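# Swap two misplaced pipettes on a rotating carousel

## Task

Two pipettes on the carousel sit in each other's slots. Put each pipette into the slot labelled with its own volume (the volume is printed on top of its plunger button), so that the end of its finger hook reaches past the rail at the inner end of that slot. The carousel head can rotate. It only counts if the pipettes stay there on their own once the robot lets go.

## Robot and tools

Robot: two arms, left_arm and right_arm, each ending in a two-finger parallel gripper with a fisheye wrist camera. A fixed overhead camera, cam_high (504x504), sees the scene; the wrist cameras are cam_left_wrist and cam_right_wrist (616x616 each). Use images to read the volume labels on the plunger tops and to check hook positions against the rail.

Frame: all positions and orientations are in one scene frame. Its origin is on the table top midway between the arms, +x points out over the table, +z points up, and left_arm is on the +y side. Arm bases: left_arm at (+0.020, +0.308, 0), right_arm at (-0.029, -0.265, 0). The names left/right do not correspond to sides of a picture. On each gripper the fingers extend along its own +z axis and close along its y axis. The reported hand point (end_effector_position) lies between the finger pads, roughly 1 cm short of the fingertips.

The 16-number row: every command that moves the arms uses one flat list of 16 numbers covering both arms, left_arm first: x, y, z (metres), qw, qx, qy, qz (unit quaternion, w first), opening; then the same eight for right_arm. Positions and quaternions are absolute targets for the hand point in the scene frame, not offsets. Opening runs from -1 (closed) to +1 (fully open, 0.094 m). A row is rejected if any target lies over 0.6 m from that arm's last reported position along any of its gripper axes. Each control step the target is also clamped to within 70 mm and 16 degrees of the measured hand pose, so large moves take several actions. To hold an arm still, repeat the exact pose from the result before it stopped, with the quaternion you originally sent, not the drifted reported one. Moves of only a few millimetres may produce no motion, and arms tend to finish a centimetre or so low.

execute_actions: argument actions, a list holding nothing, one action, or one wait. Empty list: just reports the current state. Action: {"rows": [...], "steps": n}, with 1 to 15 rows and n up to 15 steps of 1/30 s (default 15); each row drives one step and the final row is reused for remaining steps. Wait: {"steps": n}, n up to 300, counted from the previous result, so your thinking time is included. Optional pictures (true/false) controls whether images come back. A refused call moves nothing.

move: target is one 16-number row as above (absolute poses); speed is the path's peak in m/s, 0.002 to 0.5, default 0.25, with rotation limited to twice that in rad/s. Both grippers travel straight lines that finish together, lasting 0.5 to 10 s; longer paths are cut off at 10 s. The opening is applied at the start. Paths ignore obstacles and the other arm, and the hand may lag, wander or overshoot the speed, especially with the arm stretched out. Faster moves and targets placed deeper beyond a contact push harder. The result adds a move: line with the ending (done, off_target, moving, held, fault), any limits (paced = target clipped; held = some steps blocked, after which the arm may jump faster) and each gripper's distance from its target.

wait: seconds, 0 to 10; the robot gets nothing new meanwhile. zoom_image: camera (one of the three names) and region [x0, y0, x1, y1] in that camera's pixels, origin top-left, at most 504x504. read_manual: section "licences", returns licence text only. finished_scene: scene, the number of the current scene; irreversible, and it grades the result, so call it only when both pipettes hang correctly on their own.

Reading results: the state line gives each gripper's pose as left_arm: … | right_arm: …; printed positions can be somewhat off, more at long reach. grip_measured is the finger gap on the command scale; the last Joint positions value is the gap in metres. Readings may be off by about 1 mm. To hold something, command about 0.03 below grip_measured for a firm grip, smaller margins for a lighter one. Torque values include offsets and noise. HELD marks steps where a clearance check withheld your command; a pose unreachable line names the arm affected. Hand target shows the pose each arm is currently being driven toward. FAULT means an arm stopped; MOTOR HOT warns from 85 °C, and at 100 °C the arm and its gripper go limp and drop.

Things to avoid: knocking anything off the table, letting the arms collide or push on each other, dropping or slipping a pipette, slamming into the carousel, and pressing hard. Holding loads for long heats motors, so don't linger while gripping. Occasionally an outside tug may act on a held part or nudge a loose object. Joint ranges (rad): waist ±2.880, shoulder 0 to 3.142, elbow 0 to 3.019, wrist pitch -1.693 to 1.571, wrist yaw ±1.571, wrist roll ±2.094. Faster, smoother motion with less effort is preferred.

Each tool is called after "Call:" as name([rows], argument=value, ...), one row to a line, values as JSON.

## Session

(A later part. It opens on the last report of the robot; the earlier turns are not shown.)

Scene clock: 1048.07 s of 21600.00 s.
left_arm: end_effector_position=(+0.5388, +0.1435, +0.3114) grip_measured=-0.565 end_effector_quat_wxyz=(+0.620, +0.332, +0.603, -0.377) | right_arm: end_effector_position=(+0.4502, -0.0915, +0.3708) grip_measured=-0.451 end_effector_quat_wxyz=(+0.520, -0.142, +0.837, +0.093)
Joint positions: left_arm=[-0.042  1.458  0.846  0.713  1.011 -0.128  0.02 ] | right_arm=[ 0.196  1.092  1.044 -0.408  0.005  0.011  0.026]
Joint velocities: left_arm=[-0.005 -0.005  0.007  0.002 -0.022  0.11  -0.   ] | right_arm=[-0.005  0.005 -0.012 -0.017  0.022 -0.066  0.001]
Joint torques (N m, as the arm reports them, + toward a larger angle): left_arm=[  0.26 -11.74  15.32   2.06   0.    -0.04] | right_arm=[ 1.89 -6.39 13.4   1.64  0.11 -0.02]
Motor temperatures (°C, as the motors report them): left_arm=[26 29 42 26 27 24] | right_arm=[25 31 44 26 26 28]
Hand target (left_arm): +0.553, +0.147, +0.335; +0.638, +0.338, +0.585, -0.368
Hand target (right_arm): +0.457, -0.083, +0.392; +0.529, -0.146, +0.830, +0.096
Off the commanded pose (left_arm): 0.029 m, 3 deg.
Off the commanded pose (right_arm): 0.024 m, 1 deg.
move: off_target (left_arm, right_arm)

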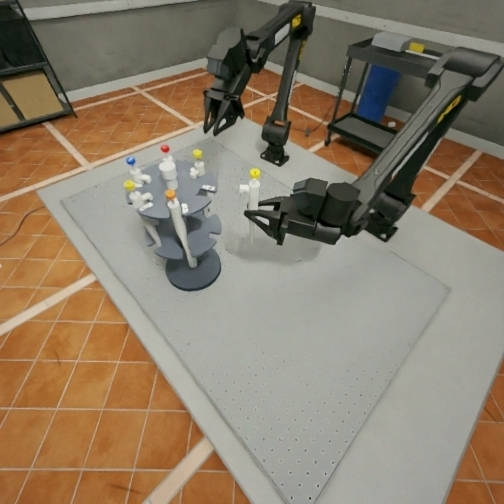

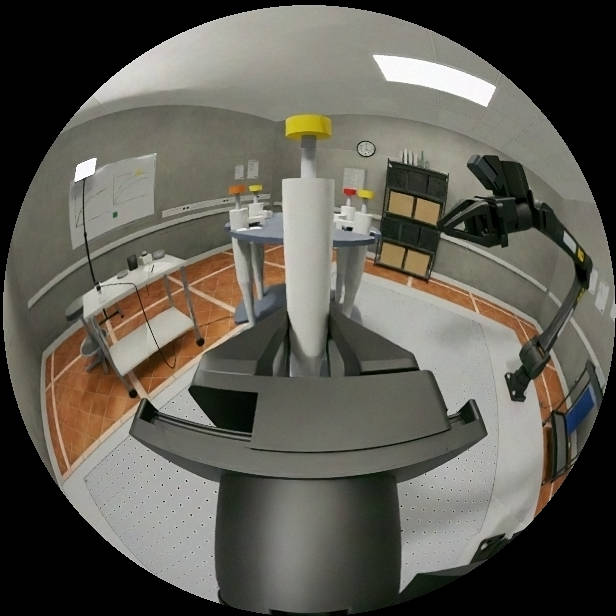

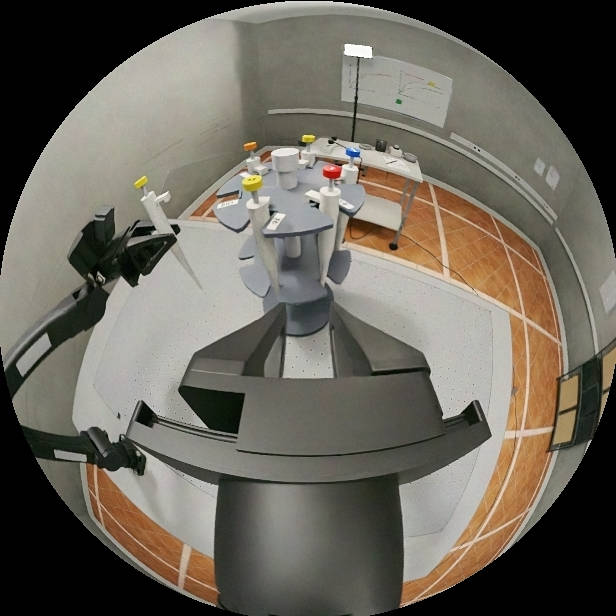

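Call:
move(target=[0.583,0.1,0.342,0.645,0.338,0.58,-0.366,-0.63, 0.46,-0.08,0.39,0.5291,-0.1464,0.8306,0.0933,-0.45], speed=0.08)

Scene clock: 1054.17 s of 21600.00 s.
left_arm: end_effector_position=(+0.5670, +0.1049, +0.3240) grip_measured=-0.565 end_effector_quat_wxyz=(+0.633, +0.329, +0.594, -0.373) | right_arm: end_effector_position=(+0.4516, -0.0909, +0.3675) grip_measured=-0.451 end_effector_quat_wxyz=(+0.518, -0.141, +0.839, +0.089)
Joint positions: left_arm=[-0.126  1.521  0.936  0.713  0.915 -0.129  0.02 ] | right_arm=[ 0.199  1.099  1.044 -0.409  0.014  0.011  0.026]
Joint velocities: left_arm=[ 0.005 -0.005  0.007  0.007 -0.051 -0.037 -0.001] | right_arm=[ 0.005  0.015  0.002 -0.012 -0.007 -0.007  0.   ]
Joint torques (N m, as the arm reports them, + toward a larger angle): left_arm=[ -0.74 -13.44  15.69   1.34  -0.21   0.13] | right_arm=[ 1.71 -5.75 13.35  2.    0.14 -0.01]
Motor temperatures (°C, as the motors report them): left_arm=[26 29 43 26 27 24] | right_arm=[25 31 46 25 26 28]
Hand target (left_arm): +0.581, +0.100, +0.342; +0.645, +0.337, +0.580, -0.366
Hand target (right_arm): +0.459, -0.081, +0.390; +0.529, -0.146, +0.831, +0.093
Off the commanded pose (left_arm): 0.025 m, 3 deg.
Off the commanded pose (right_arm): 0.026 m, 2 deg.
After step 90, 1.90 s passed at rest.
move: off_target (left_arm, right_arm)

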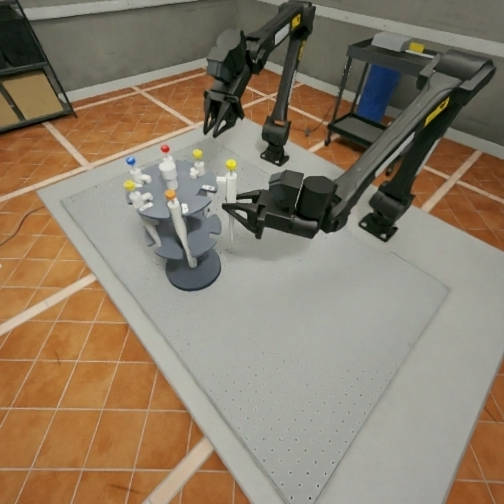

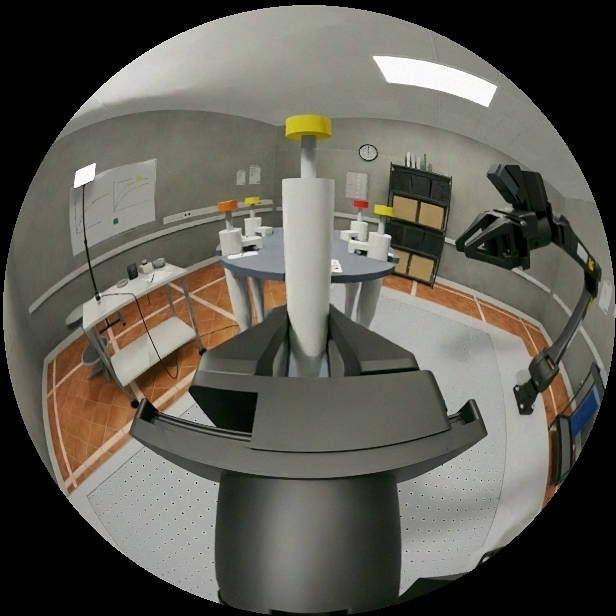

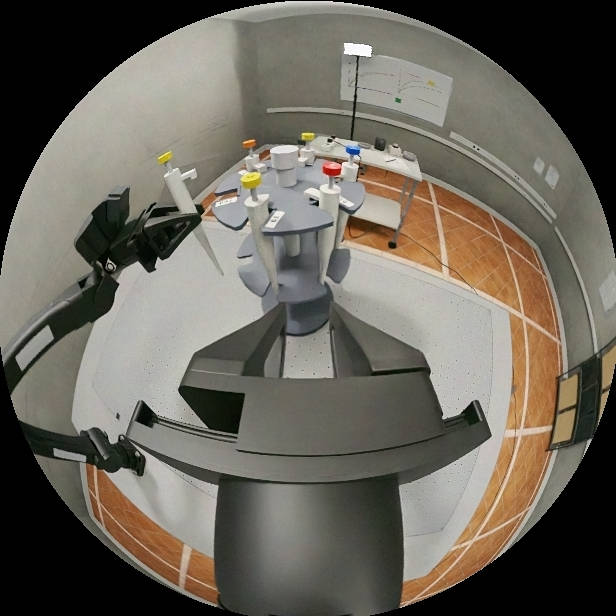

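Call:
move(target=[0.596,0.077,0.331,0.646,0.352,0.578,-0.354,-0.63, 0.46,-0.08,0.39,0.5291,-0.1464,0.8306,0.0933,-0.45], speed=0.05)

Scene clock: 1060.67 s of 21600.00 s.
left_arm: end_effector_position=(+0.5799, +0.0837, +0.3150) grip_measured=-0.565 end_effector_quat_wxyz=(+0.637, +0.344, +0.589, -0.359) | right_arm: end_effector_position=(+0.4516, -0.0909, +0.3675) grip_measured=-0.451 end_effector_quat_wxyz=(+0.518, -0.141, +0.839, +0.089)
Joint positions: left_arm=[-0.166  1.569  0.974  0.704  0.88  -0.069  0.02 ] | right_arm=[ 0.199  1.099  1.044 -0.409  0.014  0.011  0.026]
Joint velocities: left_arm=[-0.005  0.005 -0.007  0.002  0.007 -0.007  0.001] | right_arm=[ 0.005 -0.005  0.037 -0.002 -0.007 -0.022 -0.001]
Joint torques (N m, as the arm reports them, + toward a larger angle): left_arm=[ -1.69 -13.95  15.86   0.9   -0.18   0.18] | right_arm=[ 1.61 -5.86 13.35  2.02  0.11  0.01]
Motor temperatures (°C, as the motors report them): left_arm=[26 29 45 26 27 24] | right_arm=[25 31 48 25 26 28]
Hand target (left_arm): +0.594, +0.077, +0.331; +0.646, +0.352, +0.578, -0.354
Hand target (right_arm): +0.459, -0.081, +0.390; +0.529, -0.146, +0.830, +0.093
Off the commanded pose (left_arm): 0.024 m, 2 deg.
Off the commanded pose (right_arm): 0.026 m, 2 deg.
After step 90, 2.30 s passed at rest.
move: off_target (left_arm, right_arm)

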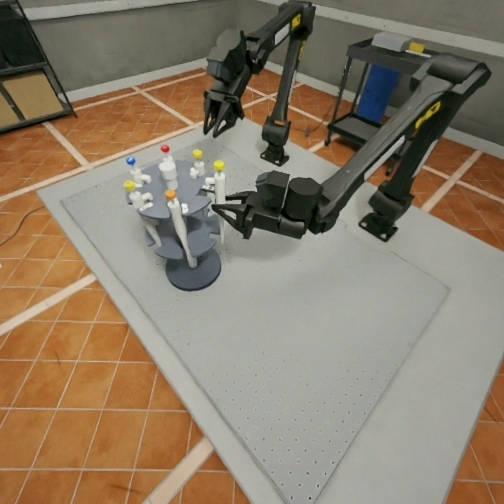

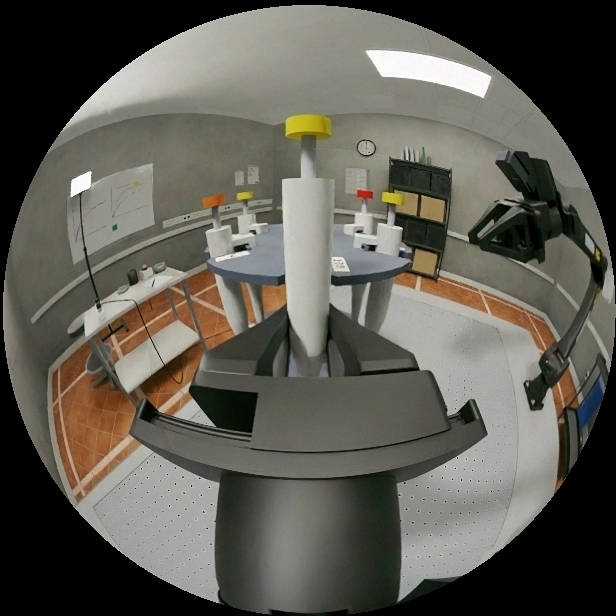

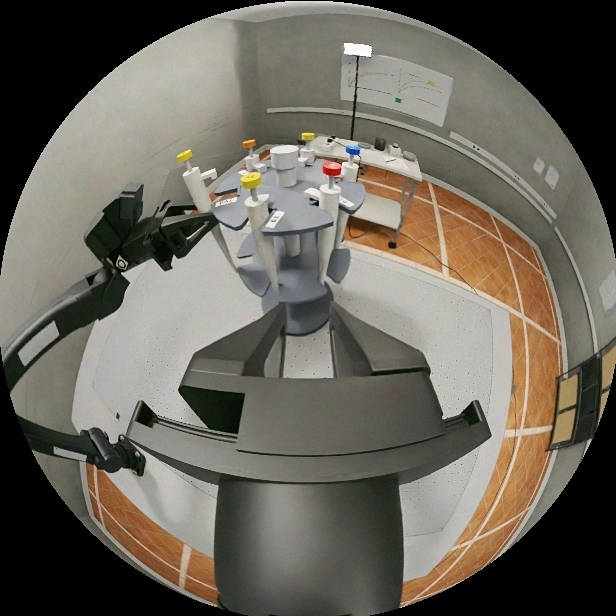

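Call:
move(target=[0.61,0.052,0.332,0.643,0.347,0.581,-0.359,-0.63, 0.46,-0.08,0.39,0.5291,-0.1464,0.8306,0.0933,-0.45], speed=0.04)

Scene clock: 1064.53 s of 21600.00 s.
left_arm: end_effector_position=(+0.5941, +0.0594, +0.3162) grip_measured=-0.565 end_effector_quat_wxyz=(+0.635, +0.342, +0.591, -0.361) | right_arm: end_effector_position=(+0.4516, -0.0909, +0.3675) grip_measured=-0.451 end_effector_quat_wxyz=(+0.518, -0.141, +0.839, +0.089)
Joint positions: left_arm=[-0.21   1.608  1.029  0.681  0.836 -0.067  0.02 ] | right_arm=[ 0.199  1.099  1.044 -0.409  0.014  0.011  0.026]
Joint velocities: left_arm=[-0.024  0.005  0.007  0.007 -0.007  0.007  0.001] | right_arm=[-0.015 -0.034  0.007  0.002  0.037  0.066 -0.003]
Joint torques (N m, as the arm reports them, + toward a larger angle): left_arm=[ -1.29 -14.19  15.99   1.12  -0.16   0.04] | right_arm=[ 1.94 -5.77 13.34  2.09  0.09 -0.01]
Motor temperatures (°C, as the motors report them): left_arm=[26 29 45 26 27 24] | right_arm=[25 31 49 25 26 28]
Hand target (left_arm): +0.608, +0.052, +0.332; +0.643, +0.347, +0.581, -0.359
Hand target (right_arm): +0.459, -0.081, +0.390; +0.529, -0.146, +0.830, +0.093
Off the commanded pose (left_arm): 0.024 m, 2 deg.
Off the commanded pose (right_arm): 0.026 m, 2 deg.
move: off_target (left_arm, right_arm)

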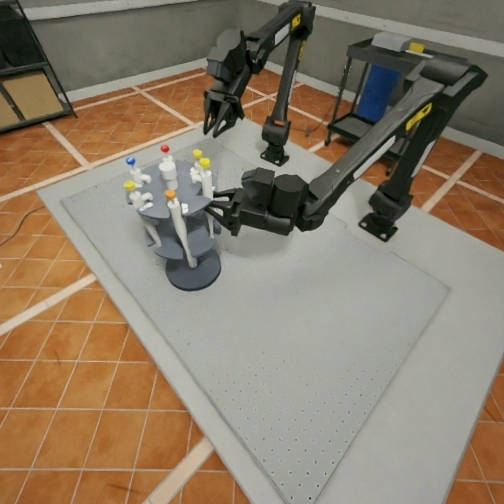

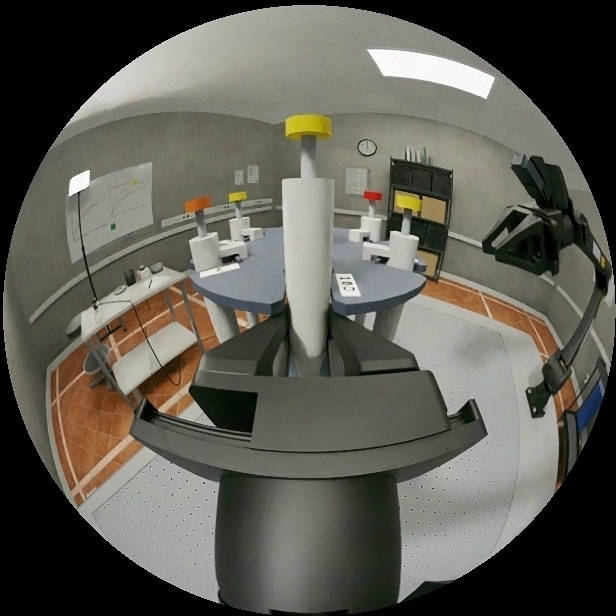

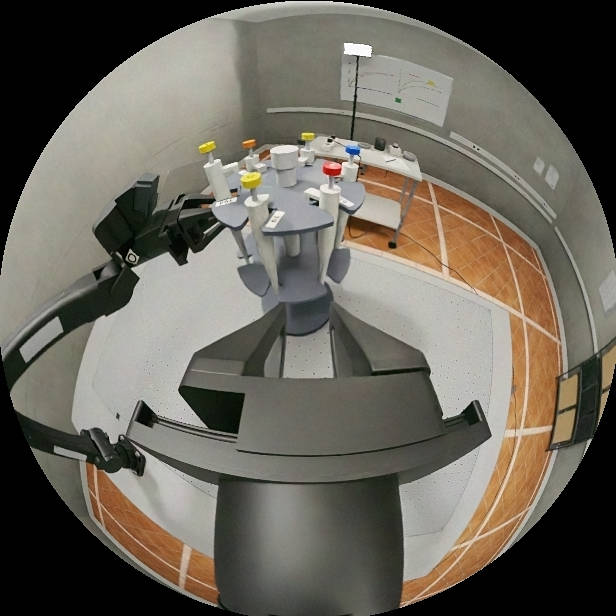

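Call:
move(target=[0.617,0.04,0.328,0.634,0.351,0.591,-0.355,-0.63, 0.46,-0.08,0.39,0.5291,-0.1464,0.8306,0.0933,-0.45], speed=0.04)

Scene clock: 1067.73 s of 21600.00 s.
left_arm: end_effector_position=(+0.5998, +0.0510, +0.3085) grip_measured=-0.565 end_effector_quat_wxyz=(+0.622, +0.341, +0.606, -0.360) | right_arm: end_effector_position=(+0.4516, -0.0909, +0.3675) grip_measured=-0.451 end_effector_quat_wxyz=(+0.518, -0.141, +0.839, +0.089)
Joint positions: left_arm=[-0.224  1.62   1.05   0.619  0.82  -0.048  0.02 ] | right_arm=[ 0.199  1.099  1.044 -0.409  0.014  0.011  0.026]
Joint velocities: left_arm=[-0.015 -0.015  0.017  0.012  0.022 -0.051 -0.   ] | right_arm=[-0.005 -0.015 -0.037 -0.007 -0.037 -0.007 -0.   ]
Joint torques (N m, as the arm reports them, + toward a larger angle): left_arm=[ -2.2  -14.92  17.07   1.25  -0.22   0.18] | right_arm=[ 1.69 -5.98 13.15  1.94  0.11 -0.02]
Motor temperatures (°C, as the motors report them): left_arm=[26 29 45 26 27 24] | right_arm=[25 31 49 25 26 28]
Hand target (left_arm): +0.615, +0.041, +0.328; +0.634, +0.351, +0.591, -0.355
Hand target (right_arm): +0.459, -0.081, +0.390; +0.529, -0.146, +0.830, +0.093
Off the commanded pose (left_arm): 0.028 m, 3 deg.
Off the commanded pose (right_arm): 0.026 m, 2 deg.
move: off_target (left_arm, right_arm)

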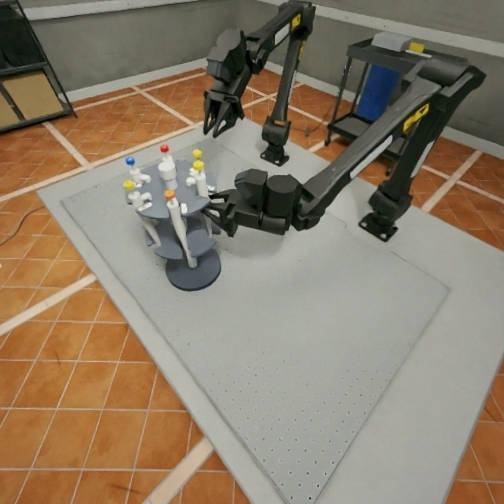

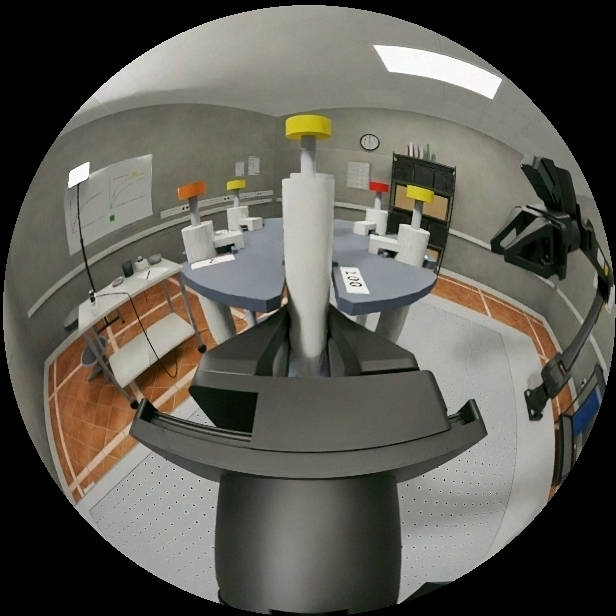

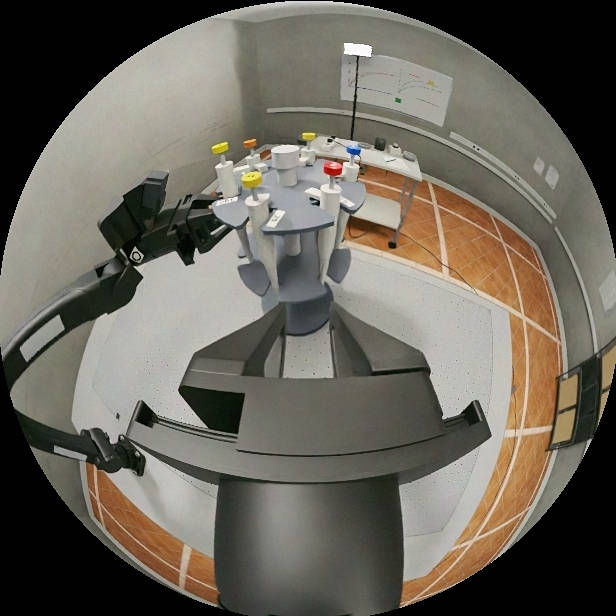

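Call:
move(target=[0.606,0.046,0.292,0.625,0.347,0.601,-0.356,-0.63, 0.46,-0.08,0.39,0.5291,-0.1464,0.8306,0.0933,-0.45], speed=0.03)

Scene clock: 1070.73 s of 21600.00 s.
left_arm: end_effector_position=(+0.6011, +0.0507, +0.3070) grip_measured=-0.565 end_effector_quat_wxyz=(+0.626, +0.343, +0.602, -0.358) | right_arm: end_effector_position=(+0.4516, -0.0909, +0.3675) grip_measured=-0.451 end_effector_quat_wxyz=(+0.518, -0.141, +0.839, +0.089)
Joint positions: left_arm=[-0.224  1.628  1.05   0.636  0.82  -0.045  0.02 ] | right_arm=[ 0.199  1.099  1.044 -0.409  0.014  0.011  0.026]
Joint velocities: left_arm=[ 0.005 -0.024  0.007 -0.002 -0.007  0.007  0.   ] | right_arm=[ 0.005 -0.015 -0.002 -0.007 -0.037 -0.11   0.   ]
Joint torques (N m, as the arm reports them, + toward a larger angle): left_arm=[ -1.15 -13.86  10.52   2.39  -0.11   0.17] | right_arm=[ 2.2  -6.33 13.36  2.08  0.12 -0.05]
Motor temperatures (°C, as the motors report them): left_arm=[26 29 45 26 27 24] | right_arm=[25 31 50 25 26 28]
Hand target (left_arm): +0.605, +0.046, +0.292; +0.625, +0.347, +0.601, -0.356
Hand target (right_arm): +0.459, -0.081, +0.390; +0.529, -0.146, +0.830, +0.093
Off the commanded pose (left_arm): 0.016 m, 1 deg.
Off the commanded pose (right_arm): 0.026 m, 2 deg.
move: off_target (left_arm, right_arm)

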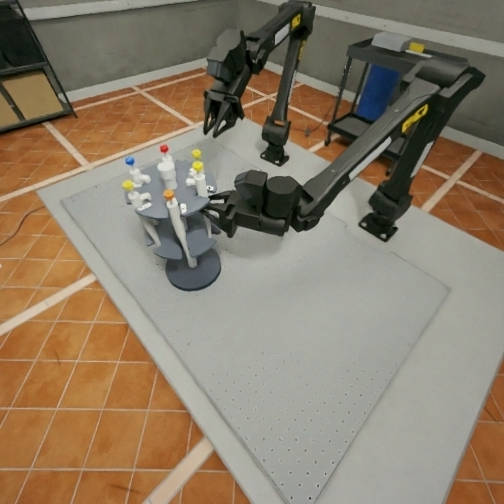

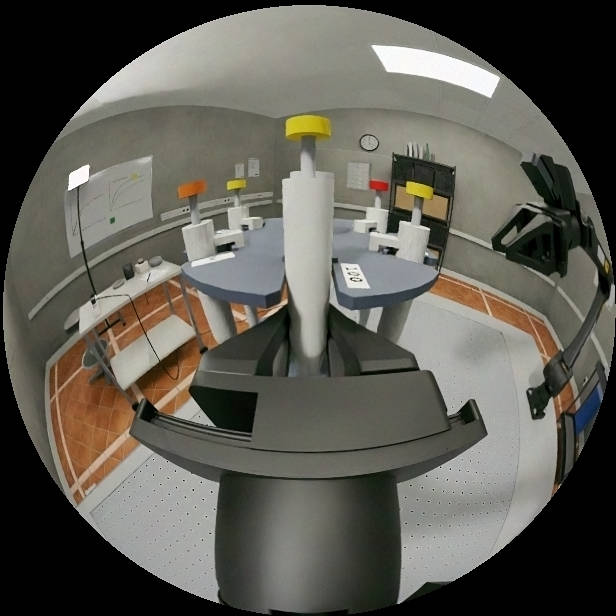

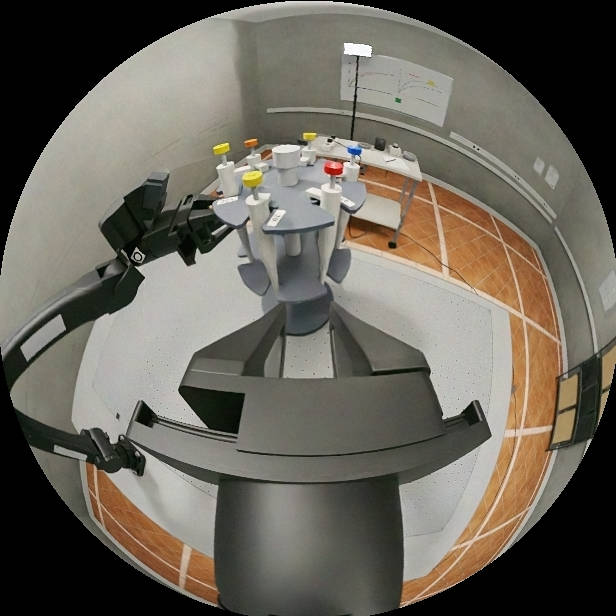

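Call:
move(target=[0.604,0.047,0.274,0.625,0.347,0.601,-0.356,-0.63, 0.46,-0.08,0.39,0.5291,-0.1464,0.8306,0.0933,-0.45], speed=0.03)

Scene clock: 1074.47 s of 21600.00 s.
left_arm: end_effector_position=(+0.6027, +0.0518, +0.2972) grip_measured=-0.565 end_effector_quat_wxyz=(+0.633, +0.346, +0.596, -0.354) | right_arm: end_effector_position=(+0.4516, -0.0909, +0.3675) grip_measured=-0.451 end_effector_quat_wxyz=(+0.518, -0.141, +0.839, +0.089)
Joint positions: left_arm=[-0.222  1.651  1.039  0.688  0.82  -0.04   0.02 ] | right_arm=[ 0.199  1.099  1.044 -0.409  0.014  0.011  0.026]
Joint velocities: left_arm=[-0.005 -0.005  0.012  0.007 -0.022  0.037 -0.001] | right_arm=[-0.005 -0.005 -0.002 -0.007  0.007 -0.022 -0.001]
Joint torques (N m, as the arm reports them, + toward a larger angle): left_arm=[ -1.23 -13.88   8.87   2.4   -0.14   0.1 ] | right_arm=[ 2.02 -6.09 13.33  2.11  0.09 -0.02]
Motor temperatures (°C, as the motors report them): left_arm=[26 29 45 27 27 24] | right_arm=[25 31 50 25 26 28]
Hand target (left_arm): +0.603, +0.047, +0.274; +0.625, +0.347, +0.602, -0.356
Hand target (right_arm): +0.459, -0.081, +0.390; +0.529, -0.146, +0.830, +0.093
Off the commanded pose (left_arm): 0.024 m, 1 deg.
Off the commanded pose (right_arm): 0.026 m, 2 deg.
move: off_target (left_arm, right_arm)

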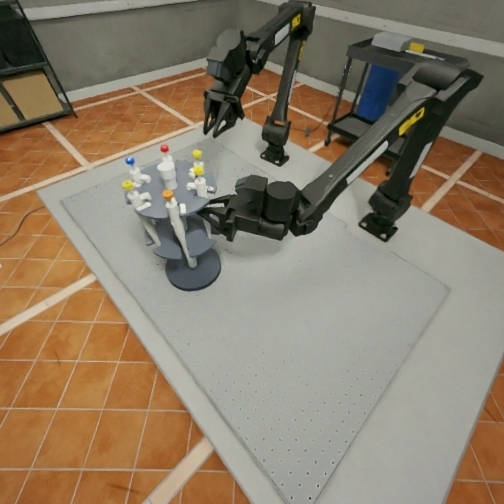

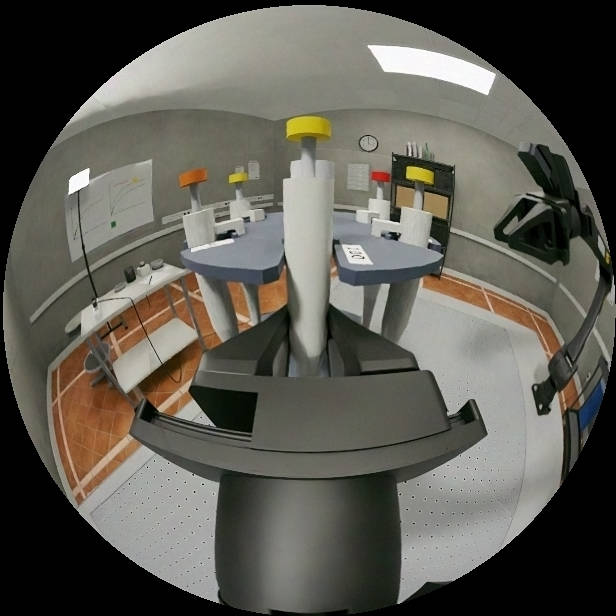

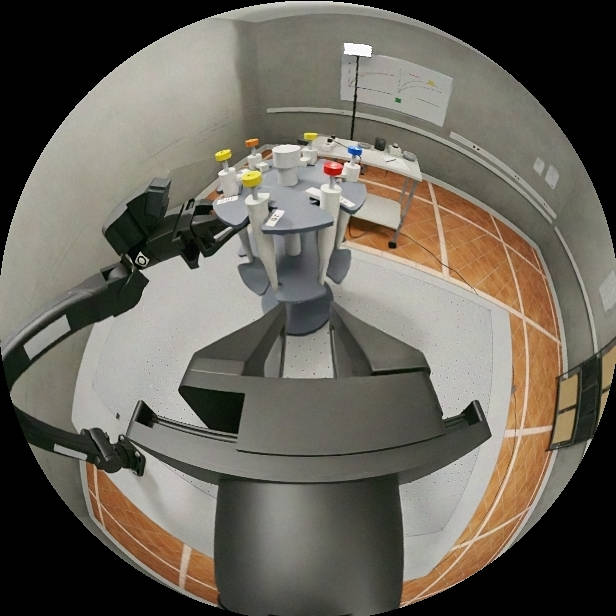

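Call:
zoom_image(camera="cam_right_wrist", region=[200, 125, 380, 245])

Region (200, 125, 380, 245) of cam_right_wrist's 616x616 image, scaled by 2.800, with more detail than that image has.

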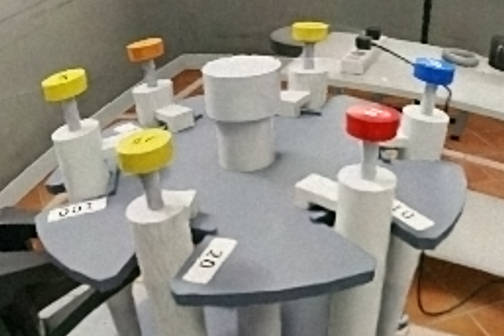

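Call:
move(target=[0.608,0.043,0.276,0.613,0.36,0.611,-0.347,-0.63, 0.46,-0.08,0.39,0.5291,-0.1464,0.8306,0.0933,-0.45], speed=0.03)

Scene clock: 1079.43 s of 21600.00 s.
left_arm: end_effector_position=(+0.6037, +0.0530, +0.2868) grip_measured=-0.565 end_effector_quat_wxyz=(+0.624, +0.355, +0.606, -0.343) | right_arm: end_effector_position=(+0.4516, -0.0909, +0.3675) grip_measured=-0.451 end_effector_quat_wxyz=(+0.518, -0.141, +0.839, +0.089)
Joint positions: left_arm=[-0.219  1.651  1.039  0.634  0.82   0.012  0.02 ] | right_arm=[ 0.199  1.099  1.044 -0.409  0.014  0.011  0.026]
Joint velocities: left_arm=[-0.015 -0.005  0.002 -0.027 -0.022  0.081 -0.001] | right_arm=[-0.015 -0.005  0.007  0.012  0.022  0.081 -0.001]
Joint torques (N m, as the arm reports them, + toward a larger angle): left_arm=[ -2.12 -14.86  11.72   0.63  -0.01   0.21] | right_arm=[ 1.96 -6.49 13.44  2.1   0.1   0.  ]
Motor temperatures (°C, as the motors report them): left_arm=[26 29 44 27 27 24] | right_arm=[25 31 51 25 26 28]
Hand target (left_arm): +0.607, +0.043, +0.276; +0.613, +0.360, +0.611, -0.347
Hand target (right_arm): +0.459, -0.081, +0.390; +0.529, -0.146, +0.830, +0.093
Off the commanded pose (left_arm): 0.015 m, 2 deg.
Off the commanded pose (right_arm): 0.026 m, 2 deg.
After step 90, 0.77 s passed at rest.
move: off_target (left_arm, right_arm)

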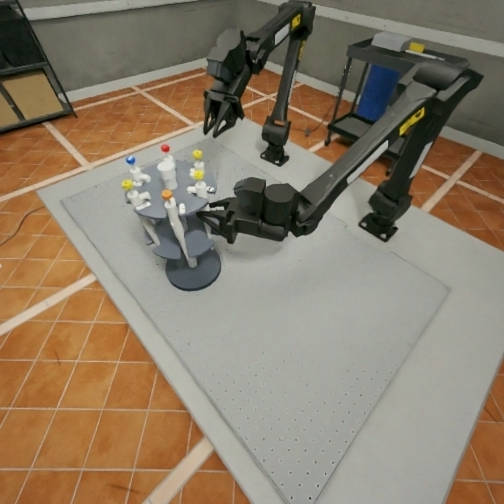

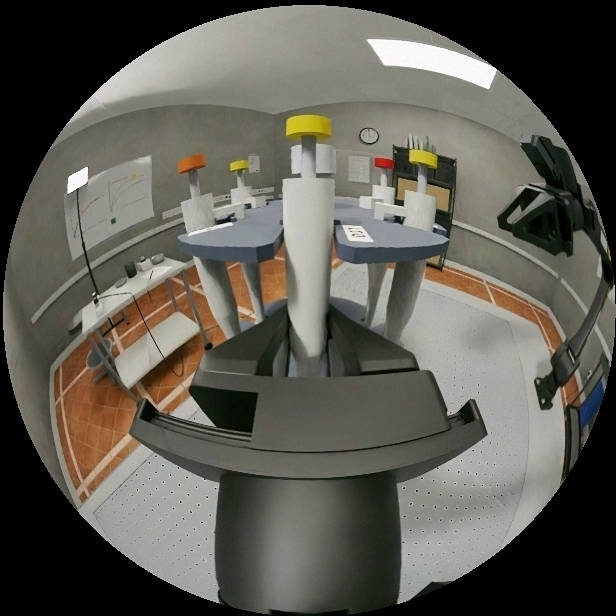

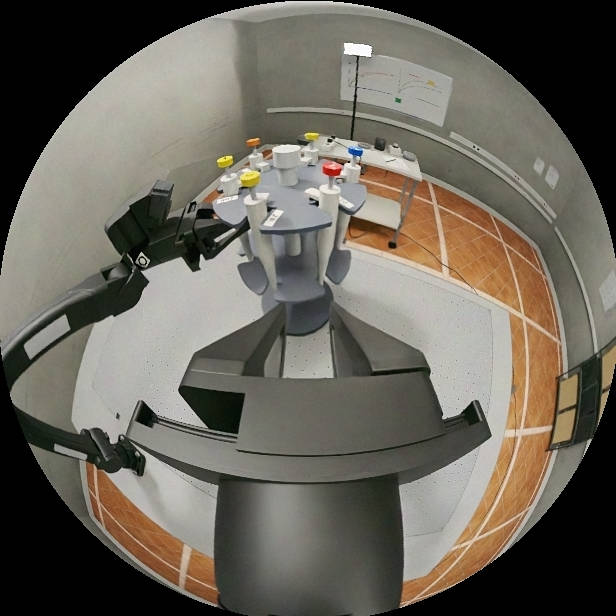

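Near seated. Release and retreat.

Call:
move(target=[0.6037,0.053,0.285,0.624,0.355,0.606,-0.343,-0.25, 0.46,-0.08,0.39,0.5291,-0.1464,0.8306,0.0933,-0.45], speed=0.03)

Call:
move(target=[0.55,0.148,0.29,0.624,0.355,0.606,-0.343,-0.25, 0.46,-0.08,0.39,0.5291,-0.1464,0.8306,0.0933,-0.45], speed=0.1)

Scene clock: 1082.93 s of 21600.00 s.
left_arm: end_effector_position=(+0.6037, +0.0530, +0.2868) grip_measured=-0.252 end_effector_quat_wxyz=(+0.624, +0.355, +0.605, -0.343) | right_arm: end_effector_position=(+0.4516, -0.0909, +0.3675) grip_measured=-0.451 end_effector_quat_wxyz=(+0.518, -0.141, +0.839, +0.089)
Joint positions: left_arm=[-0.219  1.651  1.039  0.634  0.82   0.013  0.035] | right_arm=[ 0.199  1.099  1.044 -0.409  0.014  0.011  0.026]
Joint velocities: left_arm=[-0.005 -0.005 -0.002 -0.002 -0.051 -0.037 -0.   ] | right_arm=[-0.005 -0.015  0.012 -0.012 -0.037  0.051  0.   ]
Joint torques (N m, as the arm reports them, + toward a larger angle): left_arm=[ -0.95 -17.74  10.04   1.6   -0.04   0.04] | right_arm=[ 2.09 -6.66 13.37  2.17  0.13 -0.01]
Motor temperatures (°C, as the motors report them): left_arm=[26 29 43 27 27 24] | right_arm=[25 31 51 25 26 28]
Hand target (left_arm): +0.604, +0.053, +0.285; +0.624, +0.355, +0.606, -0.343
Hand target (right_arm): +0.459, -0.081, +0.390; +0.529, -0.146, +0.830, +0.093
Off the commanded pose (left_arm): 0.002 m, 0 deg.
Off the commanded pose (right_arm): 0.026 m, 2 deg.
move: off_target (right_arm)

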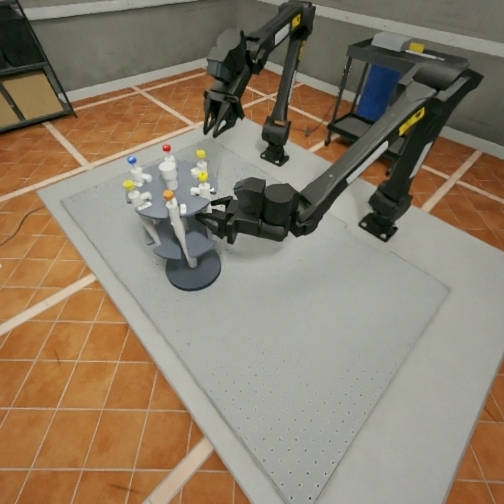

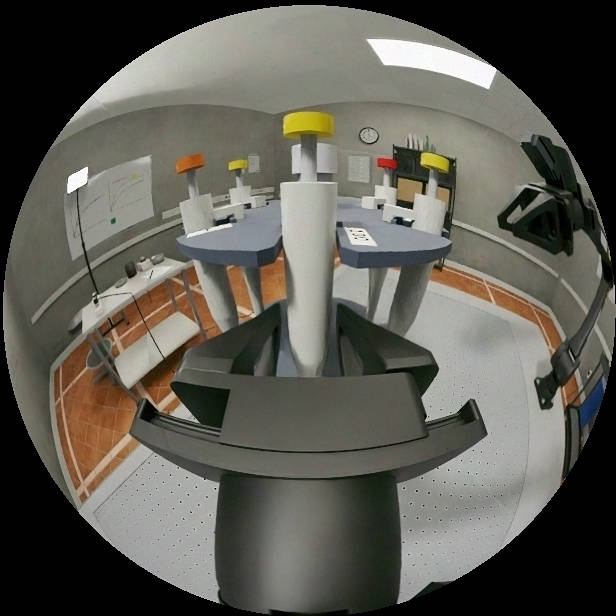

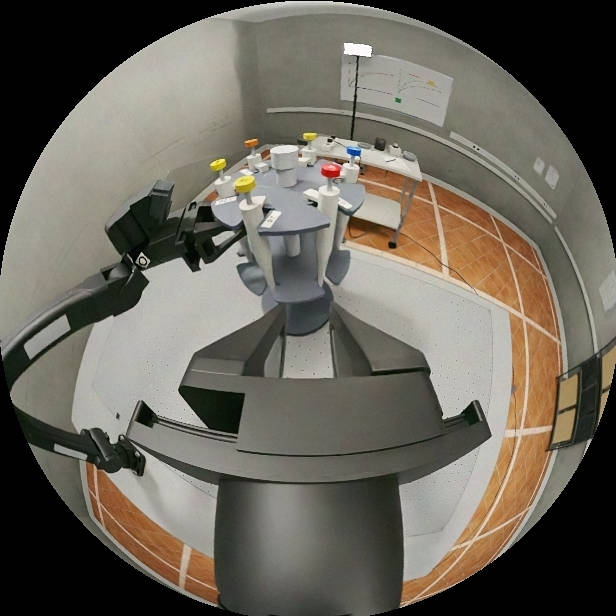

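Scene clock: 1084.37 s of 21600.00 s.
left_arm: end_effector_position=(+0.5566, +0.1470, +0.2894) grip_measured=-0.252 end_effector_quat_wxyz=(+0.620, +0.354, +0.610, -0.344) | right_arm: end_effector_position=(+0.4516, -0.0909, +0.3675) grip_measured=-0.451 end_effector_quat_wxyz=(+0.518, -0.141, +0.839, +0.089)
Joint positions: left_arm=[-0.036  1.507  0.877  0.638  1.004  0.013  0.035] | right_arm=[ 0.199  1.099  1.044 -0.409  0.014  0.011  0.026]
Joint velocities: left_arm=[ 0.005 -0.005 -0.012 -0.017 -0.037  0.007 -0.   ] | right_arm=[-0.005 -0.005 -0.002  0.012 -0.022 -0.081 -0.   ]
Joint torques (N m, as the arm reports them, + toward a larger angle): left_arm=[  0.36 -16.63   8.32   2.2    0.04  -0.01] | right_arm=[ 1.5  -6.16 13.35  1.92  0.11  0.01]
Motor temperatures (°C, as the motors report them): left_arm=[26 29 43 27 27 24] | right_arm=[25 31 51 25 26 28]
Hand target (left_arm): +0.551, +0.149, +0.290; +0.624, +0.355, +0.606, -0.343
Hand target (right_arm): +0.459, -0.081, +0.390; +0.529, -0.146, +0.830, +0.093
Off the commanded pose (left_arm): 0.007 m, 1 deg.
Off the commanded pose (right_arm): 0.026 m, 2 deg.
move: off_target (right_arm)

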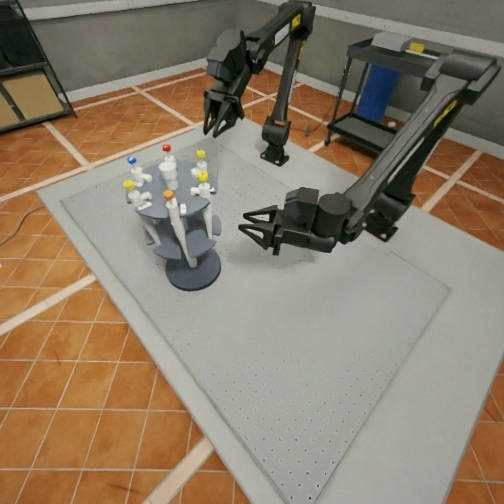

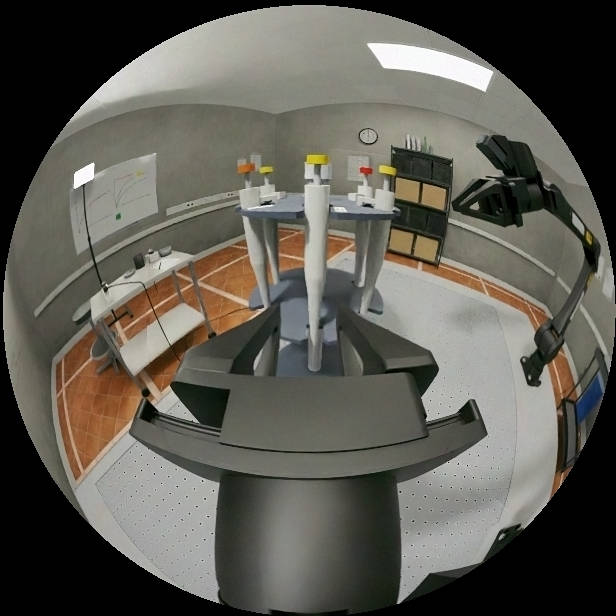

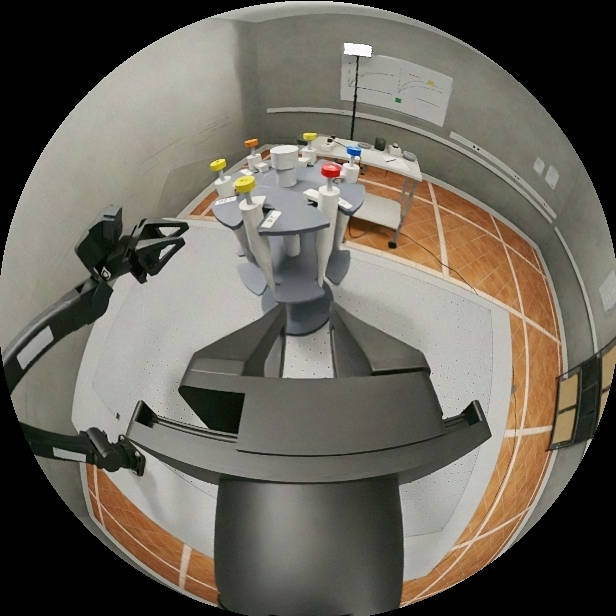

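Call:
zoom_image(camera="cam_right_wrist", region=[200, 125, 380, 245])

Call:
zoom_image(camera="cam_high", region=[110, 135, 240, 235])

Region (200, 125, 380, 245) of cam_right_wrist's 616x616 image, scaled by 2.800, with more detail than that image has.

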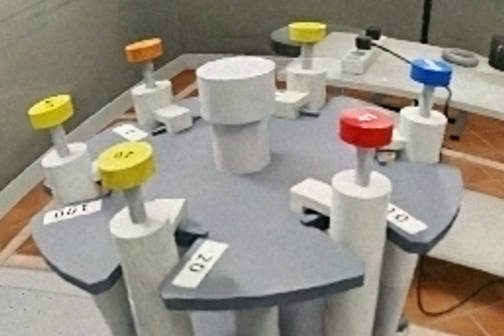

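Region (110, 135, 240, 235) of cam_high's 504x504 image, scaled by 3.877, with more detail than that image has; it fills the top 388 rows of this view, and the rest is white.

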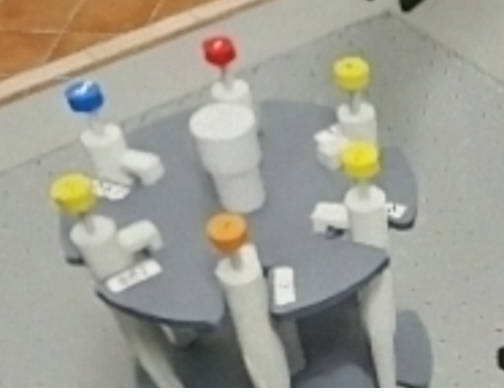

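Call:
move(target=[0.56,0.14,0.39,0.58,0.374,0.648,-0.335,-0.25, 0.46,-0.08,0.39,0.5291,-0.1464,0.8306,0.0933,-0.45], speed=0.2)

Call:
zoom_image(camera="cam_left_wrist", region=[200, 150, 420, 310])

Scene clock: 1092.80 s of 21600.00 s.
left_arm: end_effector_position=(+0.5523, +0.1449, +0.3737) grip_measured=-0.252 end_effector_quat_wxyz=(+0.571, +0.364, +0.654, -0.338) | right_arm: end_effector_position=(+0.4516, -0.0909, +0.3675) grip_measured=-0.451 end_effector_quat_wxyz=(+0.518, -0.141, +0.839, +0.089)
Joint positions: left_arm=[-0.041  1.353  1.077  0.053  0.998  0.161  0.035] | right_arm=[ 0.199  1.099  1.044 -0.409  0.014  0.011  0.026]
Joint velocities: left_arm=[ 0.005 -0.005  0.002 -0.012 -0.081  0.007  0.   ] | right_arm=[ 0.005 -0.005 -0.012  0.012  0.051  0.037 -0.001]
Joint torques (N m, as the arm reports them, + toward a larger angle): left_arm=[ -2.   -12.19  15.77   0.67   0.03   0.14] | right_arm=[ 2.02 -6.06 13.38  2.02  0.12  0.  ]
Motor temperatures (°C, as the motors report them): left_arm=[26 29 43 27 27 24] | right_arm=[25 30 52 25 26 28]
Hand target (left_arm): +0.559, +0.140, +0.389; +0.577, +0.373, +0.645, -0.333
Hand target (right_arm): +0.459, -0.081, +0.390; +0.529, -0.146, +0.830, +0.093
Off the commanded pose (left_arm): 0.019 m, 2 deg.
Off the commanded pose (right_arm): 0.026 m, 2 deg.
After step 90, 4.40 s passed at rest.
move: off_target (left_arm, right_arm)

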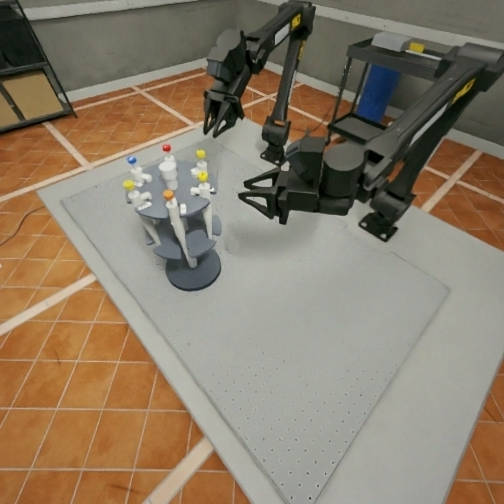

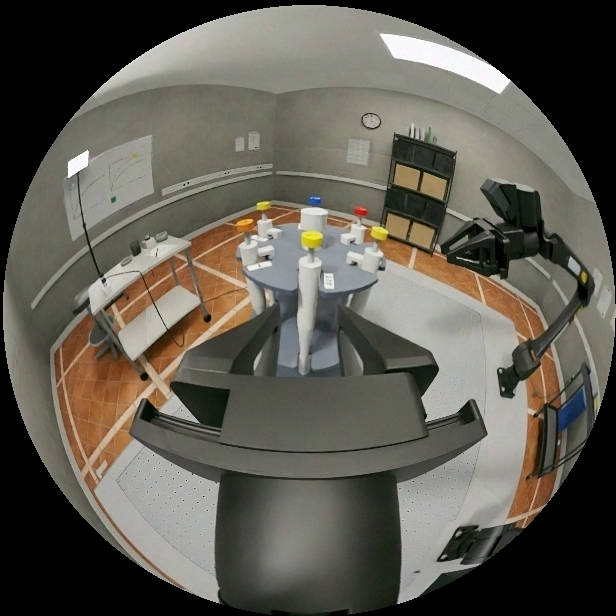

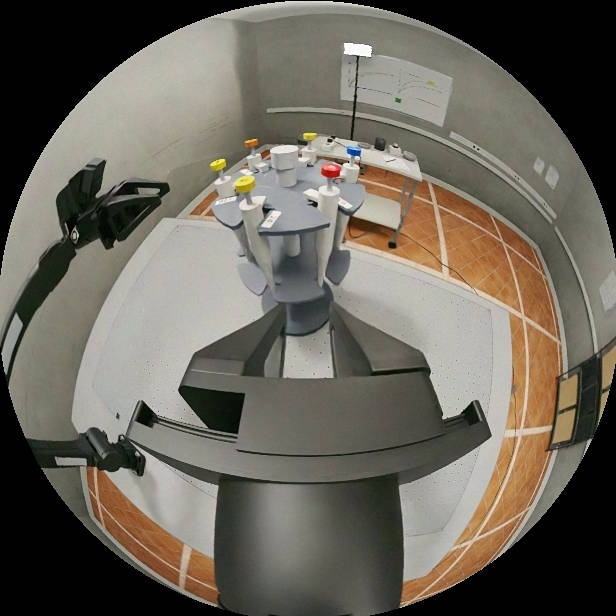

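Region (200, 150, 420, 310) of cam_left_wrist's 616x616 image, scaled by 2.291, with more detail than that image has; it fills the top 367 rows of this view, and the rest is white.

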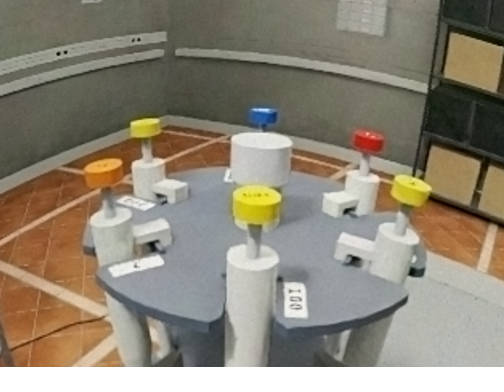

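Call:
execute_actions(actions=[])

Scene clock: 1095.57 s of 21600.00 s.
left_arm: end_effector_position=(+0.5523, +0.1449, +0.3737) grip_measured=-0.252 end_effector_quat_wxyz=(+0.571, +0.365, +0.653, -0.337) | right_arm: end_effector_position=(+0.4516, -0.0909, +0.3675) grip_measured=-0.451 end_effector_quat_wxyz=(+0.518, -0.141, +0.839, +0.089)
Joint positions: left_arm=[-0.041  1.353  1.077  0.053  0.998  0.165  0.035] | right_arm=[ 0.199  1.099  1.044 -0.409  0.014  0.011  0.026]
Joint velocities: left_arm=[ 0.005  0.005 -0.002  0.012  0.022  0.081  0.   ] | right_arm=[ 0.005  0.015 -0.007  0.007 -0.007  0.007 -0.   ]
Joint torques (N m, as the arm reports them, + toward a larger angle): left_arm=[ -1.38 -11.85  15.88   0.82  -0.02   0.13] | right_arm=[ 1.78 -6.44 13.34  1.98  0.1  -0.01]
Motor temperatures (°C, as the motors report them): left_arm=[26 29 43 27 27 24] | right_arm=[25 30 52 25 26 28]
Hand target (left_arm): +0.559, +0.140, +0.389; +0.577, +0.373, +0.645, -0.333
Hand target (right_arm): +0.459, -0.081, +0.390; +0.529, -0.146, +0.830, +0.093
Off the commanded pose (left_arm): 0.019 m, 1 deg.
Off the commanded pose (right_arm): 0.026 m, 2 deg.
Steps of this call (steps 1 to 83: nothing new was sent). Readings (end_effector_position):
1: left_arm (+0.5523, +0.1449, +0.3737) | right_arm (+0.4516, -0.0909, +0.3675)
2: left_arm (+0.5523, +0.1449, +0.3737) | right_arm (+0.4516, -0.0909, +0.3675)
4: left_arm (+0.5523, +0.1449, +0.3737) | right_arm (+0.4516, -0.0909, +0.3675)
8: left_arm (+0.5523, +0.1449, +0.3737) | right_arm (+0.4516, -0.0909, +0.3675)
83: the state above

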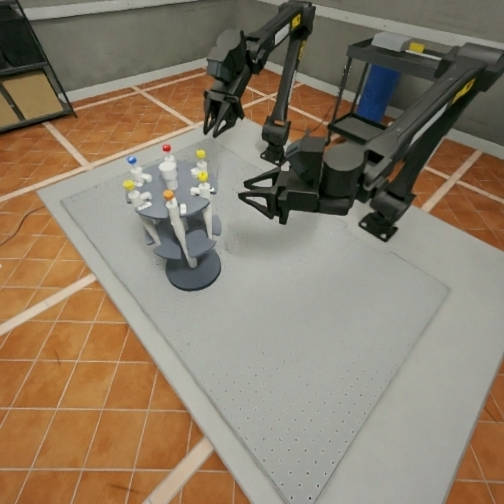

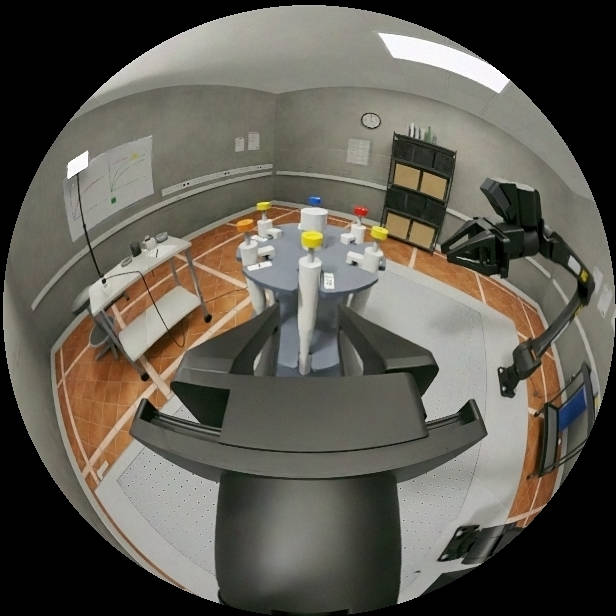

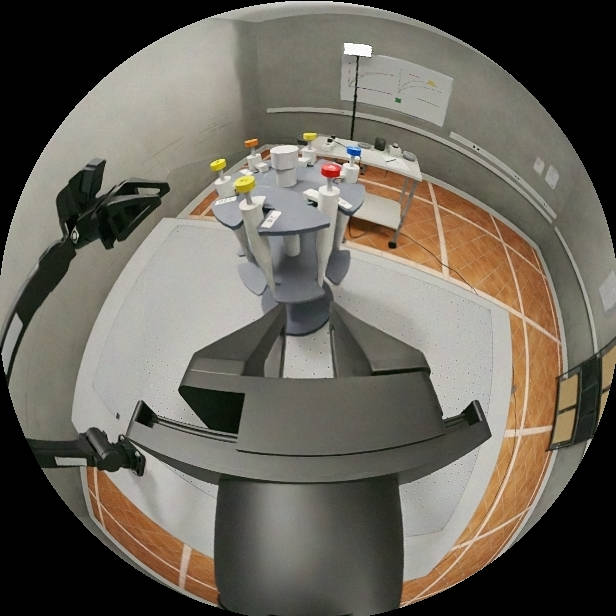

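Call:
finished_scene(scene=2)

The scene is finished: the task was done.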